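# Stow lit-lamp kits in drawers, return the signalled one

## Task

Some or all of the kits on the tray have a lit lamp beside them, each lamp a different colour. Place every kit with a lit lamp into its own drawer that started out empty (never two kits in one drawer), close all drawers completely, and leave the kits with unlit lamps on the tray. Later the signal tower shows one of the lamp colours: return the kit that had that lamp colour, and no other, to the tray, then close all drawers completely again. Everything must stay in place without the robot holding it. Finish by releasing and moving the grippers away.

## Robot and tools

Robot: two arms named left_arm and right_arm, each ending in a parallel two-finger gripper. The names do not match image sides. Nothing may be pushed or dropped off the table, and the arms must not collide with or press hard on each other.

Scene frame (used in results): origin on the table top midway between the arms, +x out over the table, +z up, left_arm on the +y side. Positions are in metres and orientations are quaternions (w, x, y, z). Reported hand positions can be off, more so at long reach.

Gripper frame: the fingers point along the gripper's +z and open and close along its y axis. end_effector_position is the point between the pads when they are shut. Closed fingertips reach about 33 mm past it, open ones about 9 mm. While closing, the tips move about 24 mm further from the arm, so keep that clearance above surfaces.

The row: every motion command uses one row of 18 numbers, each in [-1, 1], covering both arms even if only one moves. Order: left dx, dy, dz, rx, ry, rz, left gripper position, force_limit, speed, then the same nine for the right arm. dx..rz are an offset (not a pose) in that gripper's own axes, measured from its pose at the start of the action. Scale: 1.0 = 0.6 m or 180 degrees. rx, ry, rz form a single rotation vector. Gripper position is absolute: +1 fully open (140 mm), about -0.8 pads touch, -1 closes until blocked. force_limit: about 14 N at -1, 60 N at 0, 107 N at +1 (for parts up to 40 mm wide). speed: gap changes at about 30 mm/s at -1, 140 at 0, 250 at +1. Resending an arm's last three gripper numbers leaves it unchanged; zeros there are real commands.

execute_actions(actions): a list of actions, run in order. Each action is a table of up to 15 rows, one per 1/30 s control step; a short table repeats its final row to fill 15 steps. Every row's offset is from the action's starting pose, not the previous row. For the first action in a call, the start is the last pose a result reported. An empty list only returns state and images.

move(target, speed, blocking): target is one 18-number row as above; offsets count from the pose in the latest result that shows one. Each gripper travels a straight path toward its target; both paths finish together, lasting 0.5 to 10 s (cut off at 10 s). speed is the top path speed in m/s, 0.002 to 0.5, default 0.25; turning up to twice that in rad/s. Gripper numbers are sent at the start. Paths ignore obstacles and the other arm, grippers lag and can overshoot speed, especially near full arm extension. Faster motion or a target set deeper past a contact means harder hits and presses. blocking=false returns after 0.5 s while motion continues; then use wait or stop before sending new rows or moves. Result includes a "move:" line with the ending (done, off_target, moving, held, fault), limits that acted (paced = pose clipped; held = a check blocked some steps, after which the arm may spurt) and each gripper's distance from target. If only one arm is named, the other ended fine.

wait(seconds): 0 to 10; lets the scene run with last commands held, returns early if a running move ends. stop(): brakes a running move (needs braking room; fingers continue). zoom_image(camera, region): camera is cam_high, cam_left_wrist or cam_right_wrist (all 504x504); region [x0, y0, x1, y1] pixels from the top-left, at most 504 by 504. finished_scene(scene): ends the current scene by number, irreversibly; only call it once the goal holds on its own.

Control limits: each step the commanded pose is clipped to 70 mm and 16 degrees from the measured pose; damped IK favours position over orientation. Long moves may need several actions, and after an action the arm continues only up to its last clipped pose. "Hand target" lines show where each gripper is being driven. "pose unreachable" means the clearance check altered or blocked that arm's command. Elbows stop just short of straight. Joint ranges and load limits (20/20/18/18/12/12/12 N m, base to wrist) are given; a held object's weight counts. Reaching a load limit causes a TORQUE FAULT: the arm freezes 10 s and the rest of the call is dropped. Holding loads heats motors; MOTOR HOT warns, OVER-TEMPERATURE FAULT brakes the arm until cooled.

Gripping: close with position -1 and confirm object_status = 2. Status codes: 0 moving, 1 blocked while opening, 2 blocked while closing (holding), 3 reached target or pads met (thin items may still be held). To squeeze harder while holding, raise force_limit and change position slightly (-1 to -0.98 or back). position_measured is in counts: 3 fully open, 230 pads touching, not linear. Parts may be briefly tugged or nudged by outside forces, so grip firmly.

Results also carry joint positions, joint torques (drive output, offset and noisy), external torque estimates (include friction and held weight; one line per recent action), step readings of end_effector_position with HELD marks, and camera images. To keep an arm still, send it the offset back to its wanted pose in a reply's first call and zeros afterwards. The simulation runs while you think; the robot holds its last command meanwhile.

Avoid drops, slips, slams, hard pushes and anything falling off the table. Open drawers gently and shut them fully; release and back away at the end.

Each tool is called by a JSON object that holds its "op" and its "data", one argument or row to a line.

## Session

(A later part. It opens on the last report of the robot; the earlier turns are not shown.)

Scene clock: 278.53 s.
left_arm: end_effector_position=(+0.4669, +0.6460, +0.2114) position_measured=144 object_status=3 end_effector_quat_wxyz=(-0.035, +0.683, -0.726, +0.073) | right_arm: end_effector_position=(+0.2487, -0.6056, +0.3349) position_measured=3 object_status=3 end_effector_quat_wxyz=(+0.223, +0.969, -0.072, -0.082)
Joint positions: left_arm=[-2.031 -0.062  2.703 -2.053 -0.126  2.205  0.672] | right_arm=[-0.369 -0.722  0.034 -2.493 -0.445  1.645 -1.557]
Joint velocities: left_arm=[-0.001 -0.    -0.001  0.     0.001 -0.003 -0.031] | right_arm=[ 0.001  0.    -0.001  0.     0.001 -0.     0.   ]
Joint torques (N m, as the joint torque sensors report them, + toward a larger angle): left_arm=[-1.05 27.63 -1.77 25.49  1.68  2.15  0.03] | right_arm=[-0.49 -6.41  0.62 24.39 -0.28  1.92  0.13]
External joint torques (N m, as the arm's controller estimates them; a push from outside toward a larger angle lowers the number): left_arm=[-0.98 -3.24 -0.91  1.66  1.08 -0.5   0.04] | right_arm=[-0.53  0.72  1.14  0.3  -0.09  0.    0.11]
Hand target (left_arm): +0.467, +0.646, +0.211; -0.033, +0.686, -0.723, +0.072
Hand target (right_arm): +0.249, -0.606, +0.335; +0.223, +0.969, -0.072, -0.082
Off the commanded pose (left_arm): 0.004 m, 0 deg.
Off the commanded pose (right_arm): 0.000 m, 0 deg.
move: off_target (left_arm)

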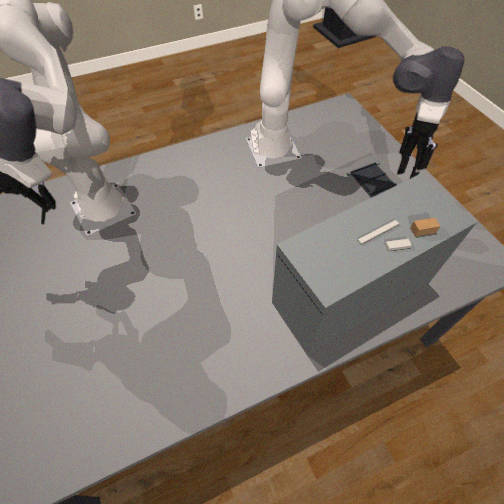

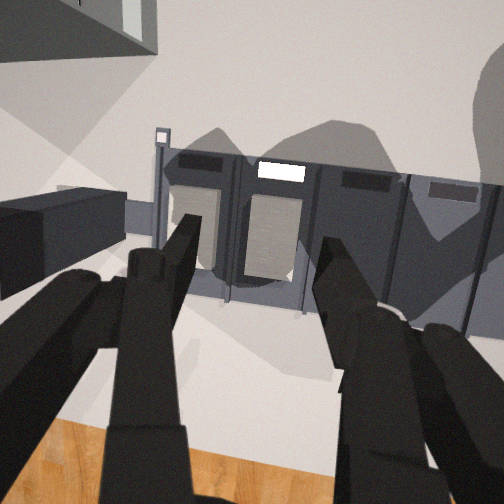

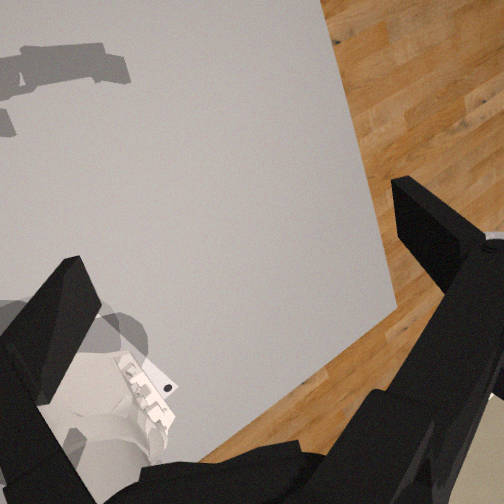

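{"op": "move", "data": {
  "target": [-0.042,0.01,0.218,-0.048,-0.018,-0.012,-0.12,0,0,0,0,0,0,0,0,1,0,0],
  "speed": 0.12
}}

Scene clock: 282.43 s.
left_arm: end_effector_position=(+0.4830, +0.6619, +0.0798) position_measured=144 object_status=3 end_effector_quat_wxyz=(-0.001, +0.696, -0.718, +0.003) | right_arm: end_effector_position=(+0.2487, -0.6056, +0.3349) position_measured=3 object_status=3 end_effector_quat_wxyz=(+0.223, +0.969, -0.072, -0.082)
Joint positions: left_arm=[-2.19  -0.377  2.808 -1.964  0.158  2.319  0.43 ] | right_arm=[-0.369 -0.722  0.034 -2.493 -0.445  1.645 -1.557]
Joint velocities: left_arm=[-0.009 -0.001  0.008 -0.001 -0.     0.001 -0.028] | right_arm=[ 0.     0.001  0.     0.001  0.001 -0.001  0.   ]
Joint torques (N m, as the joint torque sensors report them, + toward a larger angle): left_arm=[-1.84 37.57 -3.29 22.08  1.23  2.86 -0.11] | right_arm=[-0.52 -6.48  0.58 24.33 -0.29  1.89  0.15]
External joint torques (N m, as the arm's controller estimates them; a push from outside toward a larger angle lowers the number): left_arm=[-1.85 -2.49  0.32  0.28  0.66  0.39 -0.11] | right_arm=[-0.54  0.63  1.11  0.28 -0.11 -0.03  0.13]
Hand target (left_arm): +0.485, +0.663, +0.081; -0.004, +0.699, -0.715, +0.002
Hand target (right_arm): +0.249, -0.606, +0.335; +0.223, +0.969, -0.072, -0.082
Off the commanded pose (left_arm): 0.002 m, 1 deg.
Off the commanded pose (right_arm): 0.000 m, 0 deg.
move: done

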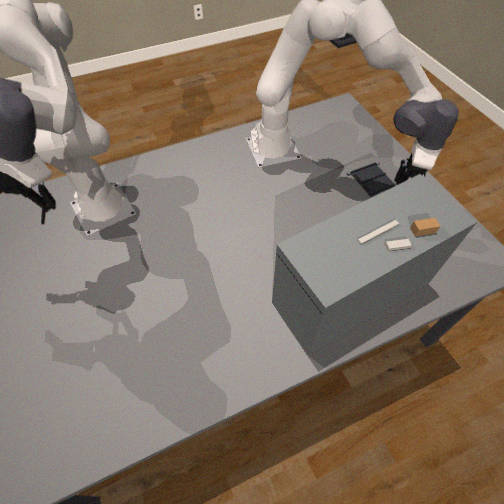

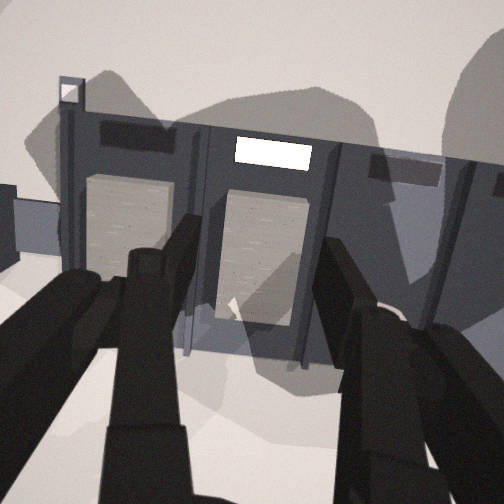

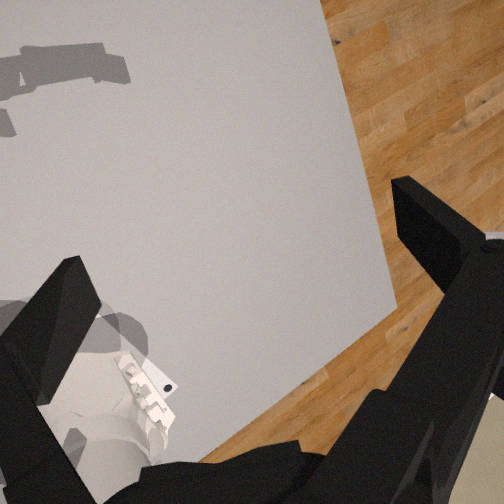

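Kit centre appears about 4 mm right; shift and check.

{"op": "move", "data": {
  "target": [0,0.006,0.028,0,0,0,-0.12,0,0,0,0,0,0,0,0,1,0,0],
  "speed": 0.04
}}

Scene clock: 284.00 s.
left_arm: end_effector_position=(+0.4803, +0.6601, +0.0642) position_measured=144 object_status=3 end_effector_quat_wxyz=(+0.001, +0.697, -0.717, +0.004) | right_arm: end_effector_position=(+0.2487, -0.6056, +0.3349) position_measured=3 object_status=3 end_effector_quat_wxyz=(+0.223, +0.969, -0.072, -0.082)
Joint positions: left_arm=[-2.191 -0.396  2.812 -1.981  0.165  2.352  0.422] | right_arm=[-0.369 -0.722  0.034 -2.493 -0.445  1.645 -1.557]
Joint velocities: left_arm=[ 0.     0.001 -0.     0.001  0.002  0.014  0.001] | right_arm=[ 0.001  0.    -0.     0.    -0.     0.001 -0.   ]
Joint torques (N m, as the joint torque sensors report them, + toward a larger angle): left_arm=[ 0.27 37.01 -3.71 19.51  1.69  2.89  0.28] | right_arm=[-0.43 -6.38  0.5  24.22 -0.28  1.88  0.12]
External joint torques (N m, as the arm's controller estimates them; a push from outside toward a larger angle lowers the number): left_arm=[ 0.32 -3.37  0.1  -1.99  1.13  0.42  0.28] | right_arm=[-0.43  0.68  1.05  0.21 -0.1  -0.03  0.1 ]
Hand target (left_arm): +0.480, +0.662, +0.063; -0.001, +0.696, -0.718, +0.003
Hand target (right_arm): +0.249, -0.606, +0.335; +0.223, +0.969, -0.072, -0.082
Off the commanded pose (left_arm): 0.002 m, 0 deg.
Off the commanded pose (right_arm): 0.000 m, 0 deg.
move: done

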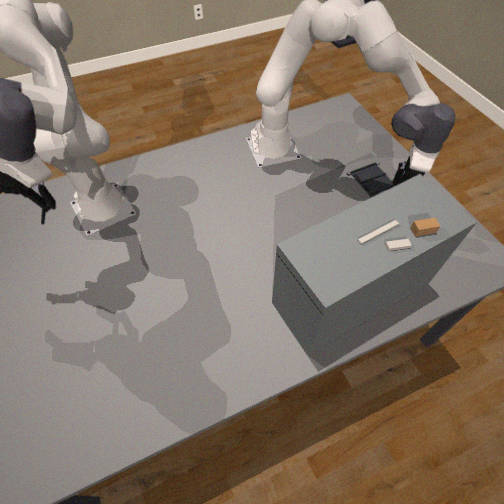

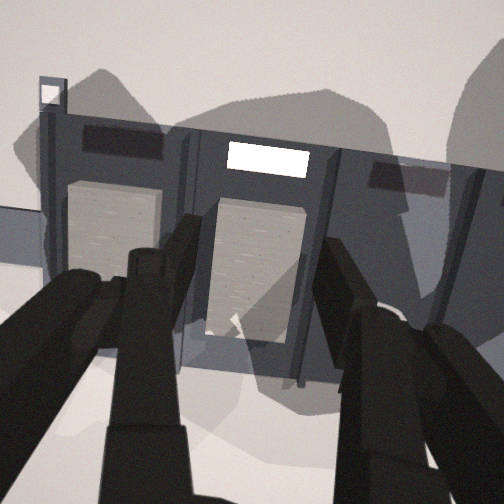

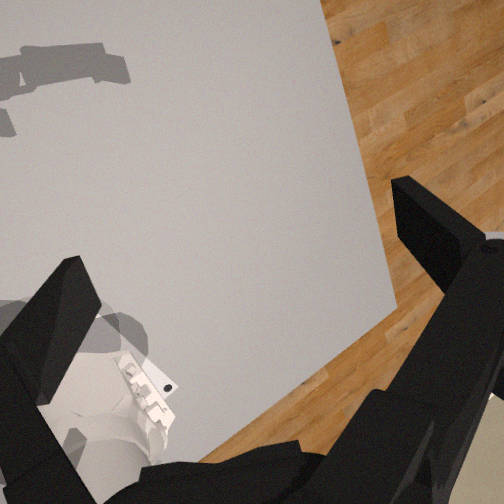

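{"op": "move", "data": {
  "target": [0.05,0,-0.25,0,0,0,-0.12,0,0,0,0,0,0,0,0,1,0,0],
  "speed": 0.25
}}

{"op": "move", "data": {
  "target": [0.8,-0.08,-0.05,0,0,0.46,-0.12,0,0,0,0,0,0,0,0,1,0,0],
  "speed": 0.3
}}

{"op": "move", "data": {
  "target": [-0.07,0,0,0,-0.155,0,-0.12,0,0,0,0,0,0,0,0,1,0,0],
  "speed": 0.2
}}

Scene clock: 289.97 s.
left_arm: end_effector_position=(+0.4778, +0.6339, +0.2161) position_measured=144 object_status=3 end_effector_quat_wxyz=(-0.003, +0.699, -0.715, +0.001) | right_arm: end_effector_position=(+0.2487, -0.6056, +0.3349) position_measured=3 object_status=3 end_effector_quat_wxyz=(+0.223, +0.969, -0.072, -0.082)
Joint positions: left_arm=[-2.187 -0.151  2.765 -1.899  0.063  2.046  0.444] | right_arm=[-0.369 -0.722  0.034 -2.493 -0.445  1.645 -1.557]
Joint velocities: left_arm=[ 0.    -0.001  0.001  0.001 -0.    -0.012  0.001] | right_arm=[ 0.     0.    -0.002 -0.002 -0.001 -0.001 -0.001]
Joint torques (N m, as the joint torque sensors report them, + toward a larger angle): left_arm=[ 1.56 31.44 -2.59 24.24 -0.52  2.03  0.27] | right_arm=[-0.44 -6.35  0.48 24.35 -0.3   1.93  0.14]
External joint torques (N m, as the arm's controller estimates them; a push from outside toward a larger angle lowers the number): left_arm=[ 1.47 -3.2  -1.03  0.28 -1.23 -0.46  0.28] | right_arm=[-0.36  0.76  1.14  0.31 -0.1   0.03  0.12]
Hand target (left_arm): +0.477, +0.633, +0.215; +0.000, +0.698, -0.716, +0.002
Hand target (right_arm): +0.249, -0.606, +0.335; +0.223, +0.969, -0.072, -0.082
Off the commanded pose (left_arm): 0.003 m, 1 deg.
Off the commanded pose (right_arm): 0.000 m, 0 deg.
move: done

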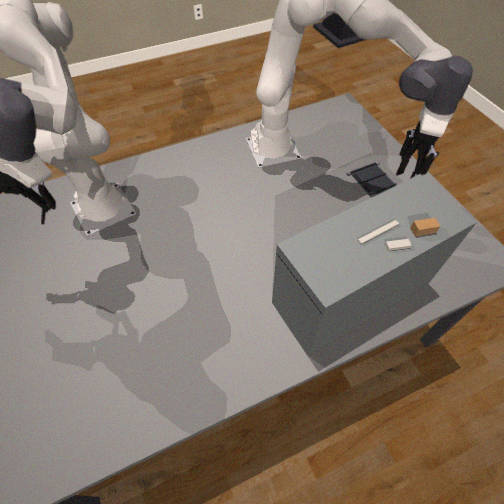

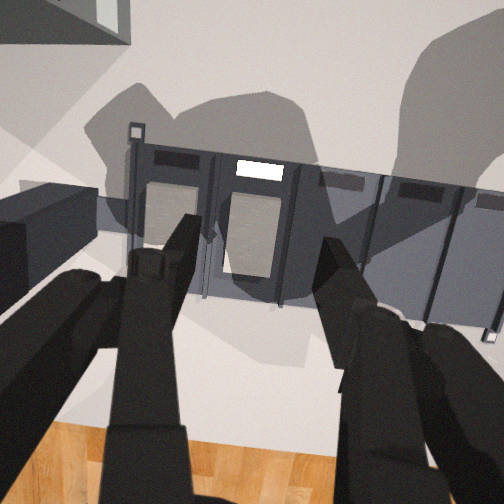

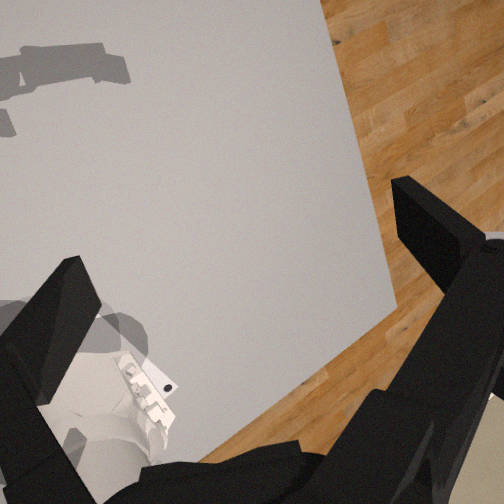

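Scene clock: 292.97 s.
left_arm: end_effector_position=(+0.5168, +0.1516, +0.2541) position_measured=144 object_status=3 end_effector_quat_wxyz=(+0.011, -0.059, +0.998, -0.004) | right_arm: end_effector_position=(+0.2487, -0.6056, +0.3349) position_measured=3 object_status=3 end_effector_quat_wxyz=(+0.223, +0.969, -0.072, -0.082)
Joint positions: left_arm=[-2.601 -0.213  2.309 -1.792  0.172  1.955  0.976] | right_arm=[-0.369 -0.722  0.034 -2.493 -0.445  1.645 -1.557]
Joint velocities: left_arm=[ 0.    -0.002  0.001  0.002  0.006 -0.011  0.021] | right_arm=[-0.001 -0.     0.     0.     0.001  0.001  0.001]
Joint torques (N m, as the joint torque sensors report them, + toward a larger angle): left_arm=[ 0.8  26.3  -6.64 24.46  1.67  1.95  0.27] | right_arm=[-0.58 -6.33  0.42 24.41 -0.29  1.91  0.12]
External joint torques (N m, as the arm's controller estimates them; a push from outside toward a larger angle lowers the number): left_arm=[ 0.72 -2.87 -1.79  0.35  0.92 -0.55  0.27] | right_arm=[-0.57  0.77  0.96  0.35 -0.11 -0.01  0.1 ]
Hand target (left_arm): +0.517, +0.152, +0.254; +0.011, -0.053, +0.999, -0.002
Hand target (right_arm): +0.249, -0.606, +0.335; +0.223, +0.969, -0.072, -0.082
Off the commanded pose (left_arm): 0.010 m, 1 deg.
Off the commanded pose (right_arm): 0.000 m, 0 deg.
move: off_target (left_arm)

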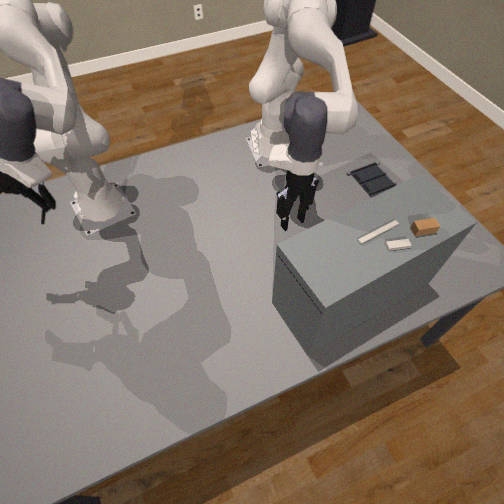

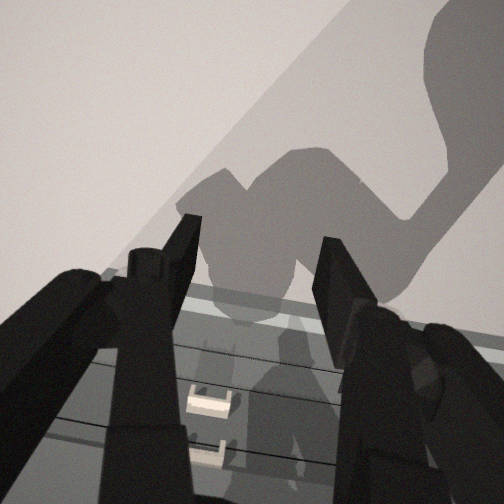

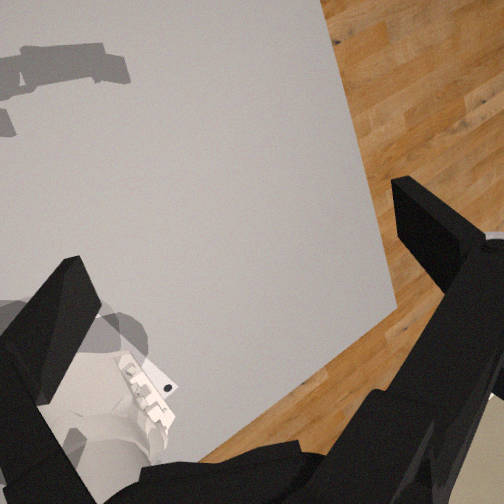

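Scene clock: 295.00 s.
left_arm: end_effector_position=(+0.5581, +0.1531, +0.2550) position_measured=144 object_status=3 end_effector_quat_wxyz=(+0.250, -0.052, +0.967, +0.010) | right_arm: end_effector_position=(+0.2487, -0.6056, +0.3349) position_measured=3 object_status=3 end_effector_quat_wxyz=(+0.223, +0.969, -0.072, -0.082)
Joint positions: left_arm=[-2.576  0.052  2.316 -2.205  0.377  2.589  0.781] | right_arm=[-0.369 -0.722  0.034 -2.493 -0.445  1.645 -1.557]
Joint velocities: left_arm=[-0.001 -0.     0.     0.001  0.008  0.005 -0.037] | right_arm=[-0.001  0.    -0.    -0.001 -0.001  0.001  0.002]
Joint torques (N m, as the joint torque sensors report them, + toward a larger angle): left_arm=[ 1.18 18.19 -0.29 21.9   1.24  3.39 -0.04] | right_arm=[-0.41 -6.56  0.47 24.42 -0.29  1.93  0.12]
External joint torques (N m, as the arm's controller estimates them; a push from outside toward a larger angle lowers the number): left_arm=[ 1.2  -2.2  -1.45 -2.29  0.93  0.39 -0.02] | right_arm=[-0.42  0.47  1.02  0.41 -0.11  0.01  0.1 ]
Hand target (left_arm): +0.558, +0.153, +0.254; +0.251, -0.057, +0.966, +0.009
Hand target (right_arm): +0.249, -0.606, +0.335; +0.223, +0.969, -0.072, -0.082
Off the commanded pose (left_arm): 0.004 m, 1 deg.
Off the commanded pose (right_arm): 0.000 m, 0 deg.
move: off_target (left_arm)

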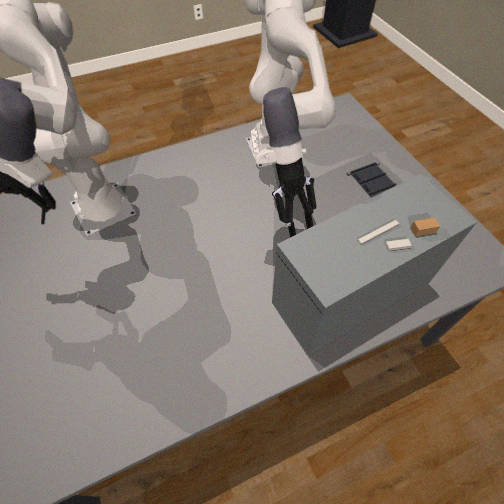

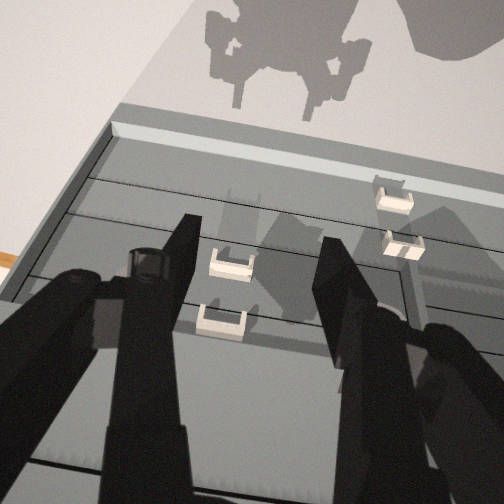

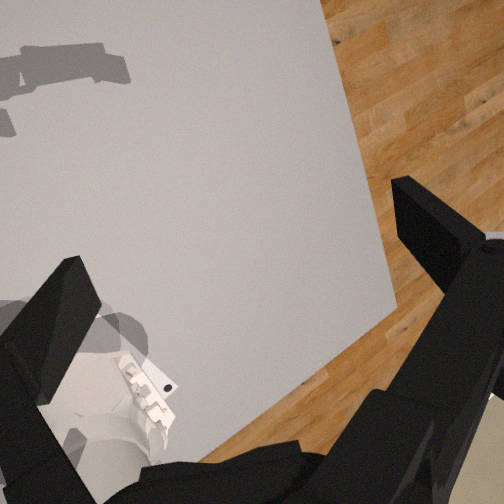

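{"op": "move", "data": {
  "target": [-0.07,-0.018,0.082,0,0,0,-0.12,0.3,0,0,0,0,0,0,0,1,0,0],
  "speed": 0.06
}}

Scene clock: 298.20 s.
left_arm: end_effector_position=(+0.6202, +0.1494, +0.2339) position_measured=144 object_status=3 end_effector_quat_wxyz=(+0.251, -0.049, +0.967, +0.008) | right_arm: end_effector_position=(+0.2487, -0.6056, +0.3349) position_measured=3 object_status=3 end_effector_quat_wxyz=(+0.223, +0.969, -0.072, -0.082)
Joint positions: left_arm=[-2.645 -0.215  2.382 -2.003  0.655  2.538  0.642] | right_arm=[-0.369 -0.722  0.034 -2.493 -0.445  1.645 -1.557]
Joint velocities: left_arm=[-0.019 -0.001  0.011  0.008  0.01  -0.007 -0.031] | right_arm=[-0.001  0.    -0.001 -0.001  0.001 -0.     0.001]
Joint torques (N m, as the joint torque sensors report them, + toward a larger angle): left_arm=[-0.82 26.79 -5.33 24.32  1.28  2.42 -0.11] | right_arm=[-0.59 -6.43  0.35 24.37 -0.27  1.92  0.13]
External joint torques (N m, as the arm's controller estimates them; a push from outside toward a larger angle lowers the number): left_arm=[-1.03 -2.91 -0.76  0.45  0.96 -0.44 -0.09] | right_arm=[-0.55  0.61  0.96  0.4  -0.09  0.01  0.11]
Hand target (left_arm): +0.621, +0.150, +0.234; +0.252, -0.054, +0.966, +0.009
Hand target (right_arm): +0.249, -0.606, +0.335; +0.223, +0.969, -0.072, -0.082
Off the commanded pose (left_arm): 0.002 m, 0 deg.
Off the commanded pose (right_arm): 0.000 m, 0 deg.
move: done

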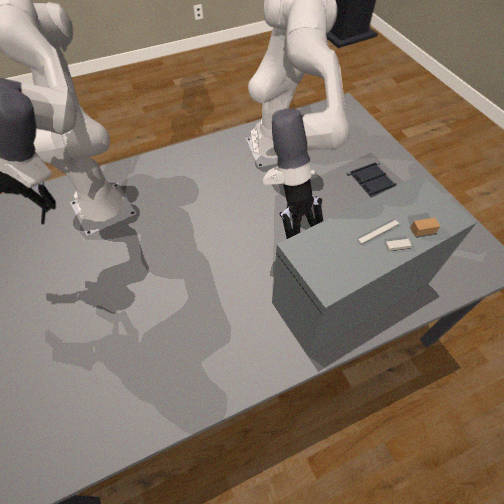

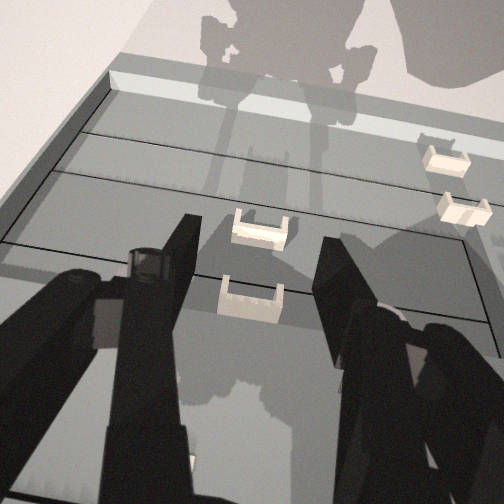

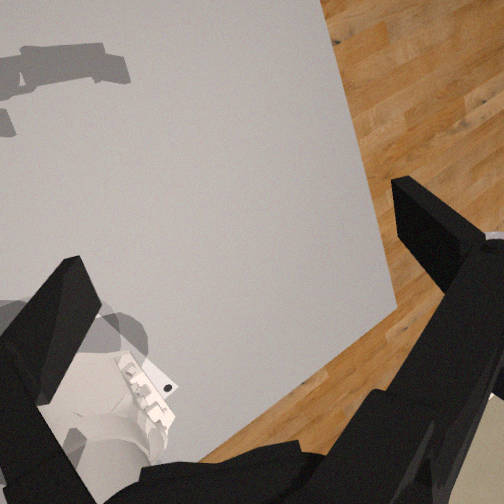

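{"op": "execute_actions", "data": {
  "actions": [
    [[-0.004,0,0.004,0,0,0,-0.12,0.3,0,0,0,0,0,0,0,1,0,0]],
    [[0,0,0,0,0,0,-1,0.3,-0.3,0,0,0,0,0,0,1,0,0]],
    [[0,0,0,0,0,0,-1,0.3,-0.3,0,0,0,0,0,0,1,0,0]]
  ]
}}

{"op": "move", "data": {
  "target": [0.073,0,-0.04,0,0,0,-1,0.3,-0.3,0,0,0,0,0,0,1,0,0],
  "speed": 0.04
}}

Scene clock: 301.23 s.
left_arm: end_effector_position=(+0.6225, +0.1489, +0.2330) position_measured=195 object_status=2 end_effector_quat_wxyz=(+0.251, -0.052, +0.967, +0.006) | right_arm: end_effector_position=(+0.2487, -0.6056, +0.3349) position_measured=3 object_status=3 end_effector_quat_wxyz=(+0.223, +0.969, -0.072, -0.082)
Joint positions: left_arm=[-2.647 -0.225  2.383 -1.995  0.66   2.536  0.635] | right_arm=[-0.369 -0.722  0.034 -2.493 -0.445  1.645 -1.557]
Joint velocities: left_arm=[-0.     0.     0.001 -0.     0.     0.001  0.001] | right_arm=[-0.     0.     0.     0.001 -0.001  0.     0.   ]
Joint torques (N m, as the joint torque sensors report them, + toward a larger angle): left_arm=[ 0.36 28.03 -5.13 23.33  0.23  2.85  0.03] | right_arm=[-0.52 -6.51  0.6  24.48 -0.26  1.88  0.11]
External joint torques (N m, as the arm's controller estimates them; a push from outside toward a larger angle lowers the number): left_arm=[ 0.36 -2.14 -0.15 -0.57 -0.1  -0.03  0.04] | right_arm=[-0.5   0.58  1.17  0.41 -0.07 -0.04  0.09]
External joint torques at the end of the 1st action: left_arm=[-0.06 -2.98 -1.13  1.07  1.01 -0.22  0.26] | right_arm=[-0.47  0.67  0.8   0.07 -0.12 -0.01  0.12]
External joint torques at the end of the 2nd action: left_arm=[ 1.21 -1.93 -0.82 -0.75 -0.11 -0.09  0.11] | right_arm=[-0.64  0.83  1.25  0.44 -0.1  -0.02  0.09]
Hand target (left_arm): +0.622, +0.149, +0.233; +0.251, -0.052, +0.967, +0.006
Hand target (right_arm): +0.249, -0.606, +0.335; +0.223, +0.969, -0.072, -0.082
Off the commanded pose (left_arm): 0.000 m, 0 deg.
Off the commanded pose (right_arm): 0.000 m, 0 deg.
Step readings (end_effector_position; steps 1 to 15: 1st action; 16 to 30: 2nd action; 31 to 45: 3rd action):
0: left_arm (+0.6202, +0.1496, +0.2339) | right_arm (+0.2487, -0.6056, +0.3349)
1: left_arm (+0.6207, +0.1493, +0.2340) | right_arm (+0.2487, -0.6056, +0.3349)
2: left_arm (+0.6214, +0.1491, +0.2338) | right_arm (+0.2487, -0.6056, +0.3349)
4: left_arm (+0.6220, +0.1491, +0.2331) | right_arm (+0.2487, -0.6056, +0.3349)
8: left_arm (+0.6223, +0.1491, +0.2326) | right_arm (+0.2487, -0.6056, +0.3349)
15: left_arm (+0.6225, +0.1491, +0.2328) | right_arm (+0.2487, -0.6056, +0.3349)
16: left_arm (+0.6225, +0.1491, +0.2328) | right_arm (+0.2487, -0.6056, +0.3349)
17: left_arm (+0.6225, +0.1491, +0.2328) | right_arm (+0.2487, -0.6056, +0.3349)
19: left_arm (+0.6225, +0.1491, +0.2328) | right_arm (+0.2487, -0.6056, +0.3349)
23: left_arm (+0.6225, +0.1490, +0.2328) | right_arm (+0.2487, -0.6056, +0.3349)
30: left_arm (+0.6225, +0.1489, +0.2330) | right_arm (+0.2487, -0.6056, +0.3349)
31: left_arm (+0.6225, +0.1489, +0.2330) | right_arm (+0.2487, -0.6056, +0.3349)
32: left_arm (+0.6225, +0.1489, +0.2330) | right_arm (+0.2487, -0.6056, +0.3349)
34: left_arm (+0.6225, +0.1489, +0.2330) | right_arm (+0.2487, -0.6056, +0.3349)
38: left_arm (+0.6225, +0.1489, +0.2330) | right_arm (+0.2487, -0.6056, +0.3349)
45: end_effector_position above

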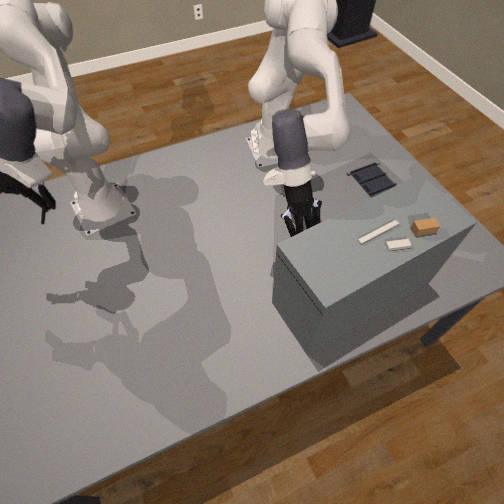

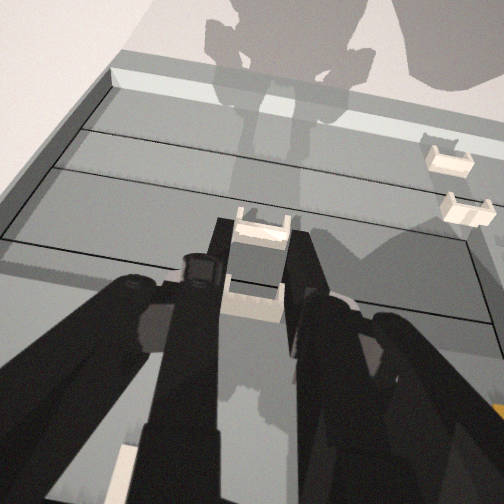

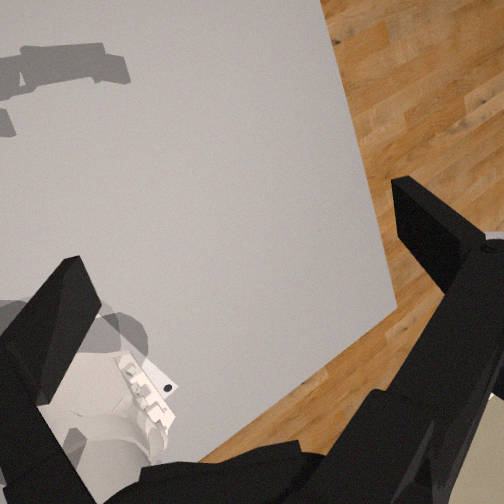

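Scene clock: 302.77 s.
left_arm: end_effector_position=(+0.5722, +0.1426, +0.2314) position_measured=195 object_status=2 end_effector_quat_wxyz=(+0.250, -0.052, +0.967, +0.008) | right_arm: end_effector_position=(+0.2487, -0.6056, +0.3349) position_measured=3 object_status=3 end_effector_quat_wxyz=(+0.223, +0.969, -0.072, -0.082)
Joint positions: left_arm=[-2.62  -0.063  2.346 -2.161  0.544  2.598  0.653] | right_arm=[-0.369 -0.722  0.034 -2.493 -0.445  1.645 -1.557]
Joint velocities: left_arm=[ 0.001  0.003 -0.    -0.004 -0.016  0.006  0.015] | right_arm=[-0.001  0.    -0.     0.     0.     0.001  0.   ]
Joint torques (N m, as the joint torque sensors report them, + toward a larger angle): left_arm=[ 1.8  24.25 -2.39 21.95 -0.94  3.22  0.34] | right_arm=[-0.65 -6.23  0.58 24.38 -0.28  1.93  0.12]
External joint torques (N m, as the arm's controller estimates them; a push from outside toward a larger angle lowers the number): left_arm=[ 1.81  0.15 -0.97 -1.97 -1.18  0.31  0.36] | right_arm=[-0.64  0.88  1.14  0.3  -0.09  0.01  0.1 ]
Hand target (left_arm): +0.572, +0.143, +0.232; +0.250, -0.051, +0.967, +0.007
Hand target (right_arm): +0.249, -0.606, +0.335; +0.223, +0.969, -0.072, -0.082
Off the commanded pose (left_arm): 0.002 m, 0 deg.
Off the commanded pose (right_arm): 0.000 m, 0 deg.
move: done

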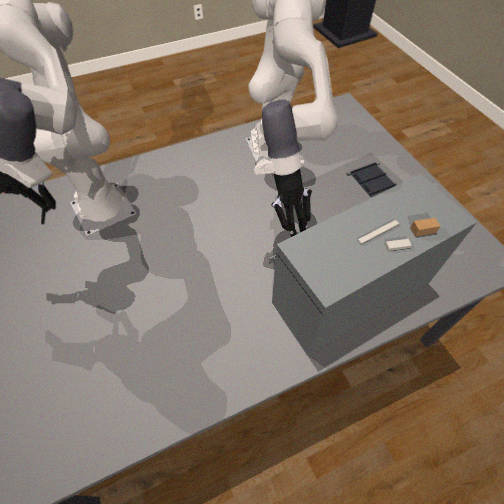

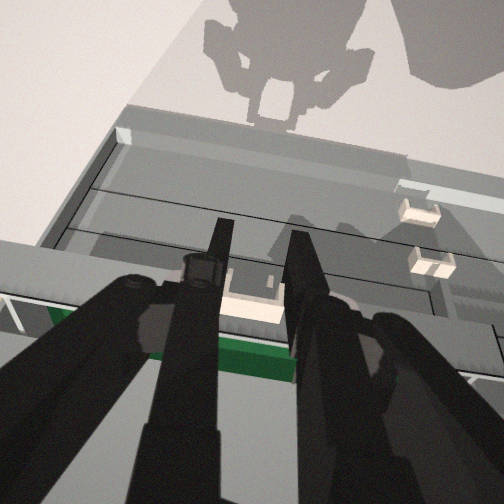

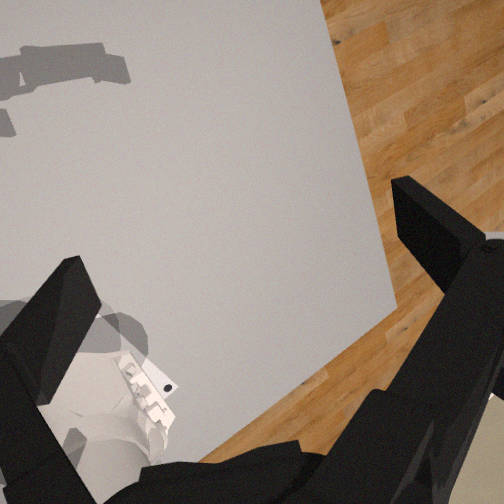

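{"op": "move", "data": {
  "target": [0.119,0,-0.07,0,0.04,0,-1,0.3,-0.3,0,0,0,0,0,0,1,0,0],
  "speed": 0.06
}}

{"op": "execute_actions", "data": {
  "actions": [
    [[0,0,0,0,0,0,-0.12,0.3,0,0,0,0,0,0,0,1,0,0]]
  ]
}}

{"op": "move", "data": {
  "target": [-0.05,0,-0.13,0,0.12,0,-0.12,0.3,0,0,0,0,0,0,0,1,0,0],
  "speed": 0.2
}}

Scene clock: 306.13 s.
left_arm: end_effector_position=(+0.4890, +0.1329, +0.2315) position_measured=195 object_status=2 end_effector_quat_wxyz=(+0.187, -0.055, +0.981, +0.005) | right_arm: end_effector_position=(+0.2487, -0.6056, +0.3349) position_measured=3 object_status=3 end_effector_quat_wxyz=(+0.223, +0.969, -0.072, -0.082)
Joint positions: left_arm=[-2.683  0.158  2.357 -2.295  0.14   2.5    0.888] | right_arm=[-0.369 -0.722  0.034 -2.493 -0.445  1.645 -1.557]
Joint velocities: left_arm=[-0.006  0.003  0.01   0.    -0.02  -0.008  0.047] | right_arm=[-0.    -0.001  0.001 -0.    -0.    -0.    -0.001]
Joint torques (N m, as the joint torque sensors report them, + toward a larger angle): left_arm=[-1.4  18.73  4.15 23.65 -0.62  2.67 -0.01] | right_arm=[-0.33 -6.42  0.3  24.51 -0.27  1.9   0.12]
External joint torques (N m, as the arm's controller estimates them; a push from outside toward a larger angle lowers the number): left_arm=[-1.4   0.69  0.88 -0.01 -1.15 -0.31 -0.01] | right_arm=[-0.37  0.71  0.81  0.44 -0.09 -0.03  0.1 ]
Hand target (left_arm): +0.489, +0.133, +0.233; +0.187, -0.051, +0.981, +0.005
Hand target (right_arm): +0.249, -0.606, +0.335; +0.223, +0.969, -0.072, -0.082
Off the commanded pose (left_arm): 0.002 m, 0 deg.
Off the commanded pose (right_arm): 0.000 m, 0 deg.
move: done

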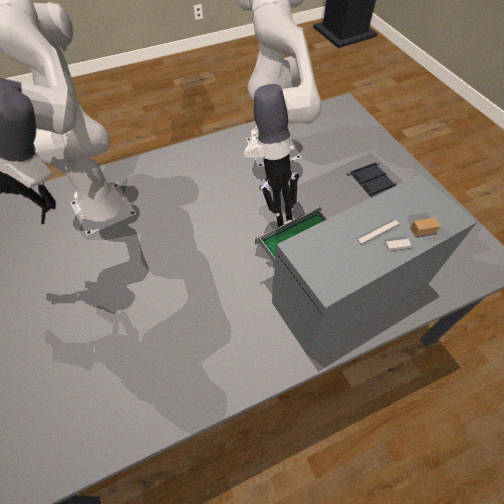

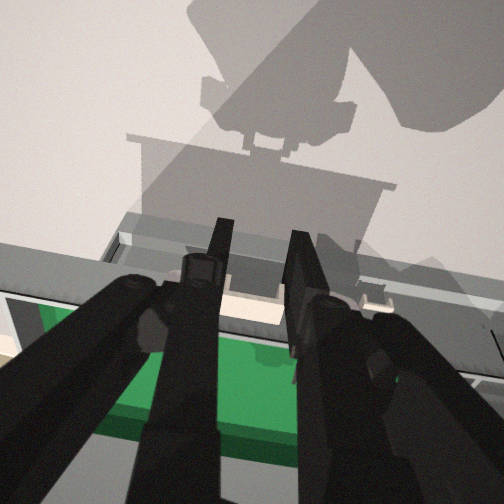

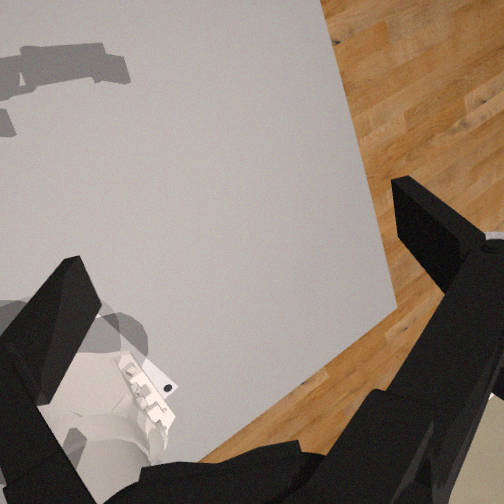

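Scene clock: 306.63 s.
left_arm: end_effector_position=(+0.4889, +0.1330, +0.2313) position_measured=144 object_status=3 end_effector_quat_wxyz=(+0.187, -0.055, +0.981, +0.005) | right_arm: end_effector_position=(+0.2487, -0.6056, +0.3349) position_measured=3 object_status=3 end_effector_quat_wxyz=(+0.223, +0.969, -0.072, -0.082)
Joint positions: left_arm=[-2.683  0.158  2.357 -2.295  0.139  2.5    0.888] | right_arm=[-0.369 -0.722  0.034 -2.493 -0.445  1.645 -1.557]
Joint velocities: left_arm=[ 0.001  0.     0.    -0.001 -0.001  0.     0.   ] | right_arm=[ 0.002  0.    -0.001 -0.001 -0.001 -0.001  0.001]
Joint torques (N m, as the joint torque sensors report them, + toward a larger angle): left_arm=[ 1.49 17.48  3.39 23.33  0.43  3.    0.19] | right_arm=[-0.51 -6.47  0.44 24.35 -0.29  1.92  0.12]
External joint torques (N m, as the arm's controller estimates them; a push from outside toward a larger angle lowers the number): left_arm=[ 1.44 -0.52  0.06 -0.27 -0.07  0.03  0.2 ] | right_arm=[-0.52  0.63  0.99  0.3  -0.11  0.    0.1 ]
Hand target (left_arm): +0.489, +0.133, +0.232; +0.187, -0.055, +0.981, +0.005
Hand target (right_arm): +0.249, -0.606, +0.335; +0.223, +0.969, -0.072, -0.082
Off the commanded pose (left_arm): 0.000 m, 0 deg.
Off the commanded pose (right_arm): 0.000 m, 0 deg.
Step readings (end_effector_position):
0: left_arm (+0.4890, +0.1329, +0.2315) | right_arm (+0.2487, -0.6056, +0.3349)
1: left_arm (+0.4890, +0.1329, +0.2315) | right_arm (+0.2487, -0.6056, +0.3349)
2: left_arm (+0.4889, +0.1330, +0.2313) | right_arm (+0.2487, -0.6056, +0.3349)
4: left_arm (+0.4889, +0.1330, +0.2313) | right_arm (+0.2487, -0.6056, +0.3349)
8: left_arm (+0.4889, +0.1330, +0.2313) | right_arm (+0.2487, -0.6056, +0.3349)
15: end_effector_position above

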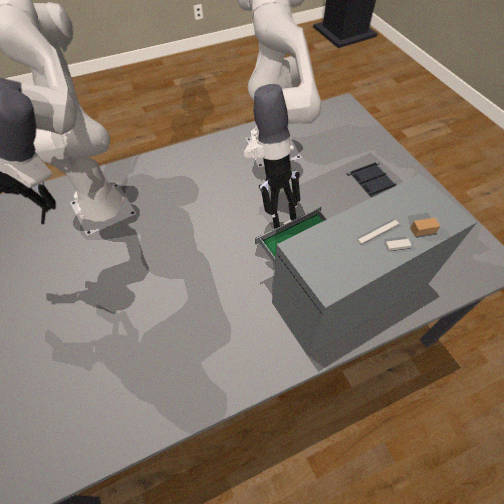

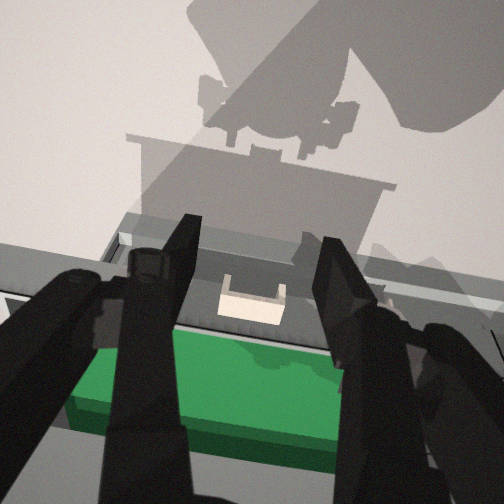

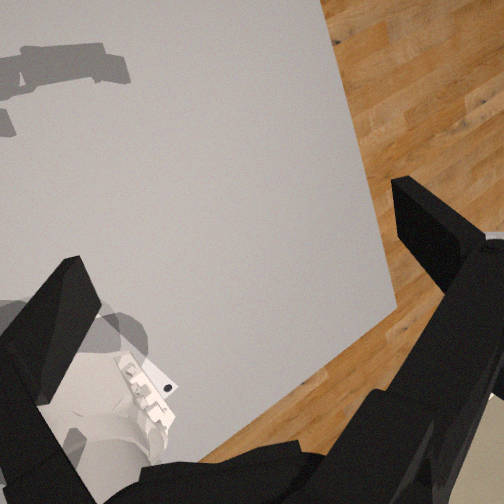

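Scene clock: 308.37 s.
left_arm: end_effector_position=(+0.4895, +0.1394, +0.3157) position_measured=144 object_status=3 end_effector_quat_wxyz=(+0.002, -0.062, +0.998, -0.006) | right_arm: end_effector_position=(+0.2487, -0.6056, +0.3349) position_measured=3 object_status=3 end_effector_quat_wxyz=(+0.223, +0.969, -0.072, -0.082)
Joint positions: left_arm=[-2.691 -0.106  2.397 -1.723  0.063  1.809  1.007] | right_arm=[-0.369 -0.722  0.034 -2.493 -0.445  1.645 -1.557]
Joint velocities: left_arm=[-0.    -0.001  0.001 -0.     0.    -0.011  0.   ] | right_arm=[-0.001  0.001 -0.001  0.001 -0.    -0.001 -0.001]
Joint torques (N m, as the joint torque sensors report them, + toward a larger angle): left_arm=[-1.27 25.57 -4.58 25.28  1.69  1.94  0.17] | right_arm=[-0.59 -6.31  0.35 24.42 -0.26  1.92  0.13]
External joint torques (N m, as the arm's controller estimates them; a push from outside toward a larger angle lowers the number): left_arm=[-1.4  -2.09 -2.48  1.    0.93 -0.52  0.17] | right_arm=[-0.59  0.76  0.9   0.39 -0.08  0.    0.11]
Hand target (left_arm): +0.488, +0.139, +0.316; +0.001, -0.058, +0.998, -0.004
Hand target (right_arm): +0.249, -0.606, +0.335; +0.223, +0.969, -0.072, -0.082
Off the commanded pose (left_arm): 0.006 m, 1 deg.
Off the commanded pose (right_arm): 0.000 m, 0 deg.
move: off_target (left_arm)

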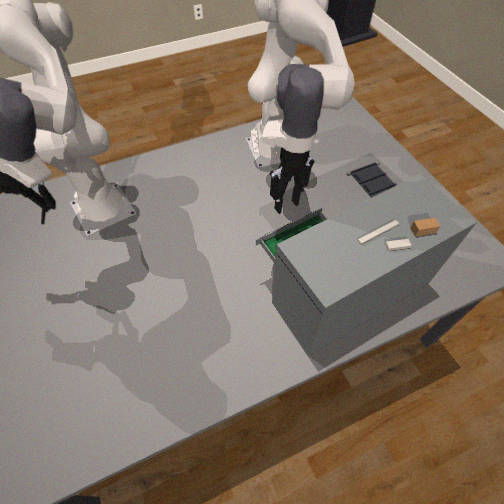

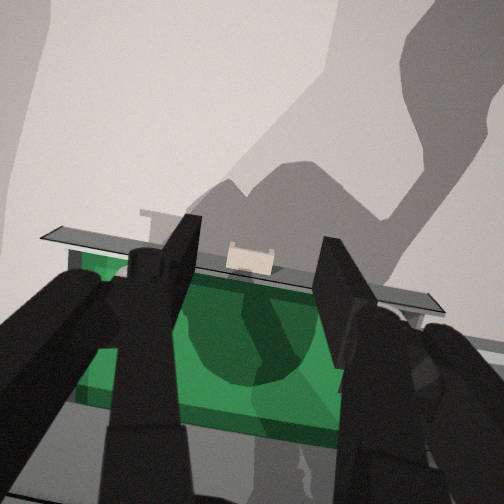

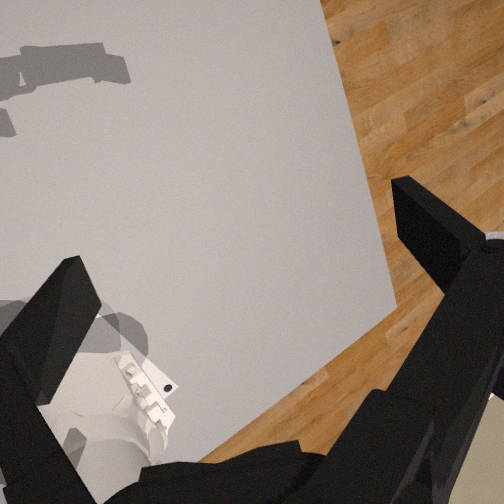

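{"op": "move", "data": {
  "target": [-0.088,0.813,0.03,0,0,-0.455,-0.12,0,0,0,0,0,0,0,0,1,0,0],
  "speed": 0.35
}}

{"op": "move", "data": {
  "target": [-0.05,0,0.36,0,0,0,-0.12,0,0,0,0,0,0,0,0,1,0,0],
  "speed": 0.2
}}

Scene clock: 313.23 s.
left_arm: end_effector_position=(+0.4816, +0.6299, +0.2852) position_measured=144 object_status=3 end_effector_quat_wxyz=(+0.006, +0.697, -0.717, +0.001) | right_arm: end_effector_position=(+0.2487, -0.6056, +0.3349) position_measured=3 object_status=3 end_effector_quat_wxyz=(+0.223, +0.969, -0.072, -0.082)
Joint positions: left_arm=[-2.266 -0.131  2.839 -1.737  0.035  1.852  0.46 ] | right_arm=[-0.369 -0.722  0.034 -2.493 -0.445  1.645 -1.557]
Joint velocities: left_arm=[-0.    -0.001 -0.001 -0.     0.001 -0.002 -0.029] | right_arm=[-0.    -0.001  0.001 -0.001 -0.     0.001  0.002]
Joint torques (N m, as the joint torque sensors report them, + toward a larger angle): left_arm=[-1.11 31.52 -1.89 25.82  1.73  1.92  0.07] | right_arm=[-0.4  -6.52  0.21 24.35 -0.3   1.91  0.12]
External joint torques (N m, as the arm's controller estimates them; a push from outside toward a larger angle lowers the number): left_arm=[-0.93 -3.71 -0.58  1.48  1.   -0.52  0.07] | right_arm=[-0.43  0.62  0.72  0.3  -0.11 -0.01  0.1 ]
Hand target (left_arm): +0.481, +0.630, +0.285; +0.006, +0.700, -0.714, -0.001
Hand target (right_arm): +0.249, -0.606, +0.335; +0.223, +0.969, -0.072, -0.082
Off the commanded pose (left_arm): 0.006 m, 1 deg.
Off the commanded pose (right_arm): 0.000 m, 0 deg.
move: off_target (left_arm)

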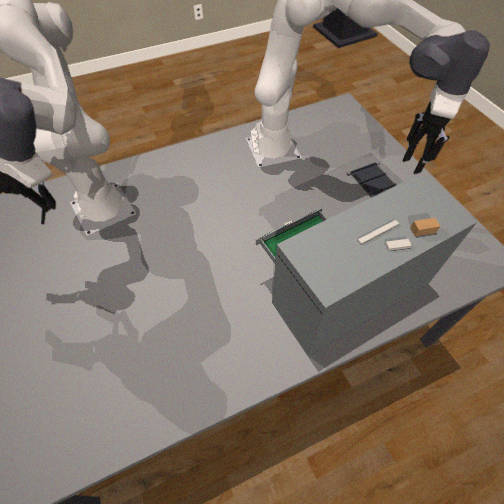

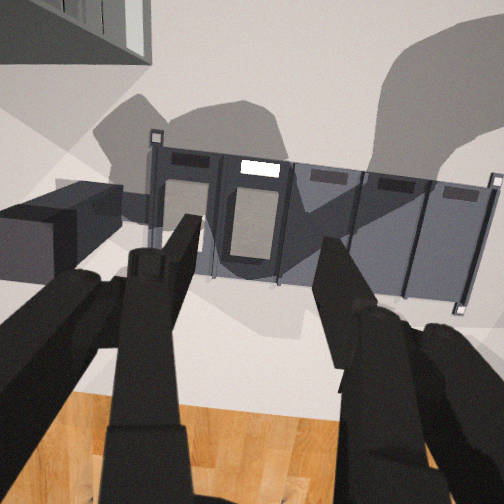

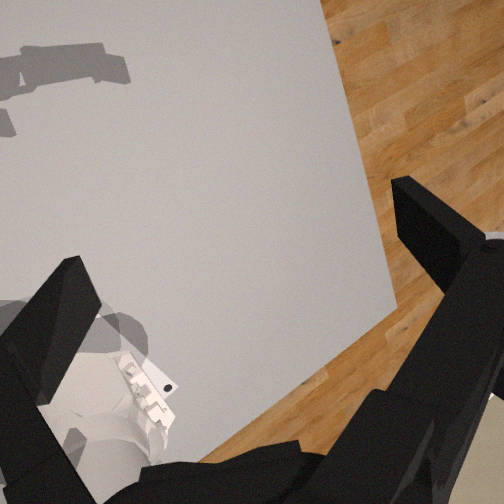

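Scene clock: 315.00 s.
left_arm: end_effector_position=(+0.4833, +0.6530, +0.0676) position_measured=144 object_status=3 end_effector_quat_wxyz=(+0.010, +0.694, -0.719, +0.005) | right_arm: end_effector_position=(+0.2487, -0.6056, +0.3349) position_measured=3 object_status=3 end_effector_quat_wxyz=(+0.223, +0.969, -0.072, -0.082)
Joint positions: left_arm=[-2.269 -0.392  2.882 -1.961  0.115  2.322  0.453] | right_arm=[-0.369 -0.722  0.034 -2.493 -0.445  1.645 -1.557]
Joint velocities: left_arm=[-0.     0.001 -0.     0.     0.002  0.013 -0.004] | right_arm=[ 0.001  0.001  0.001  0.     0.001  0.    -0.   ]
Joint torques (N m, as the joint torque sensors report them, + toward a larger angle): left_arm=[-0.64 37.17 -2.3  21.79  1.53  2.68 -0.12] | right_arm=[-0.68 -6.47  0.51 24.38 -0.27  1.92  0.13]
External joint torques (N m, as the arm's controller estimates them; a push from outside toward a larger angle lowers the number): left_arm=[-0.82 -3.77  0.41  0.15  0.96  0.25 -0.12] | right_arm=[-0.7   0.58  1.02  0.32 -0.09 -0.01  0.11]
Hand target (left_arm): +0.485, +0.654, +0.068; +0.006, +0.695, -0.719, +0.004
Hand target (right_arm): +0.249, -0.606, +0.335; +0.223, +0.969, -0.072, -0.082
Off the commanded pose (left_arm): 0.006 m, 1 deg.
Off the commanded pose (right_arm): 0.000 m, 0 deg.
move: off_target (left_arm)

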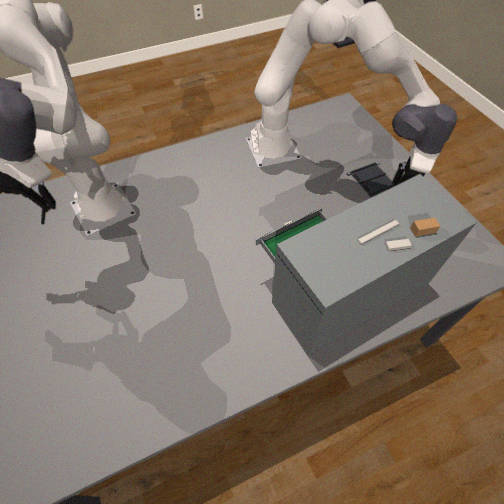

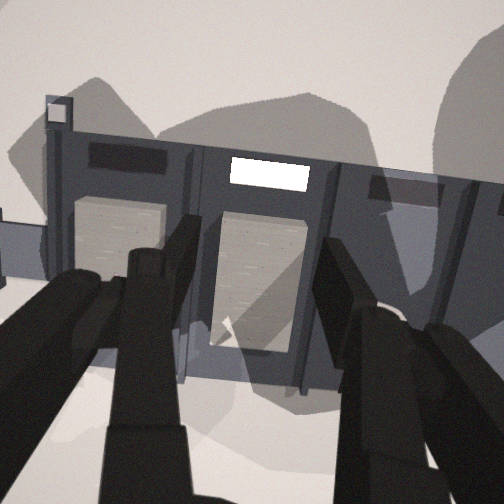

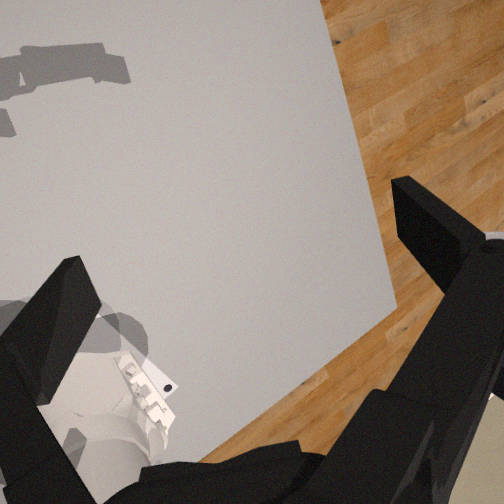

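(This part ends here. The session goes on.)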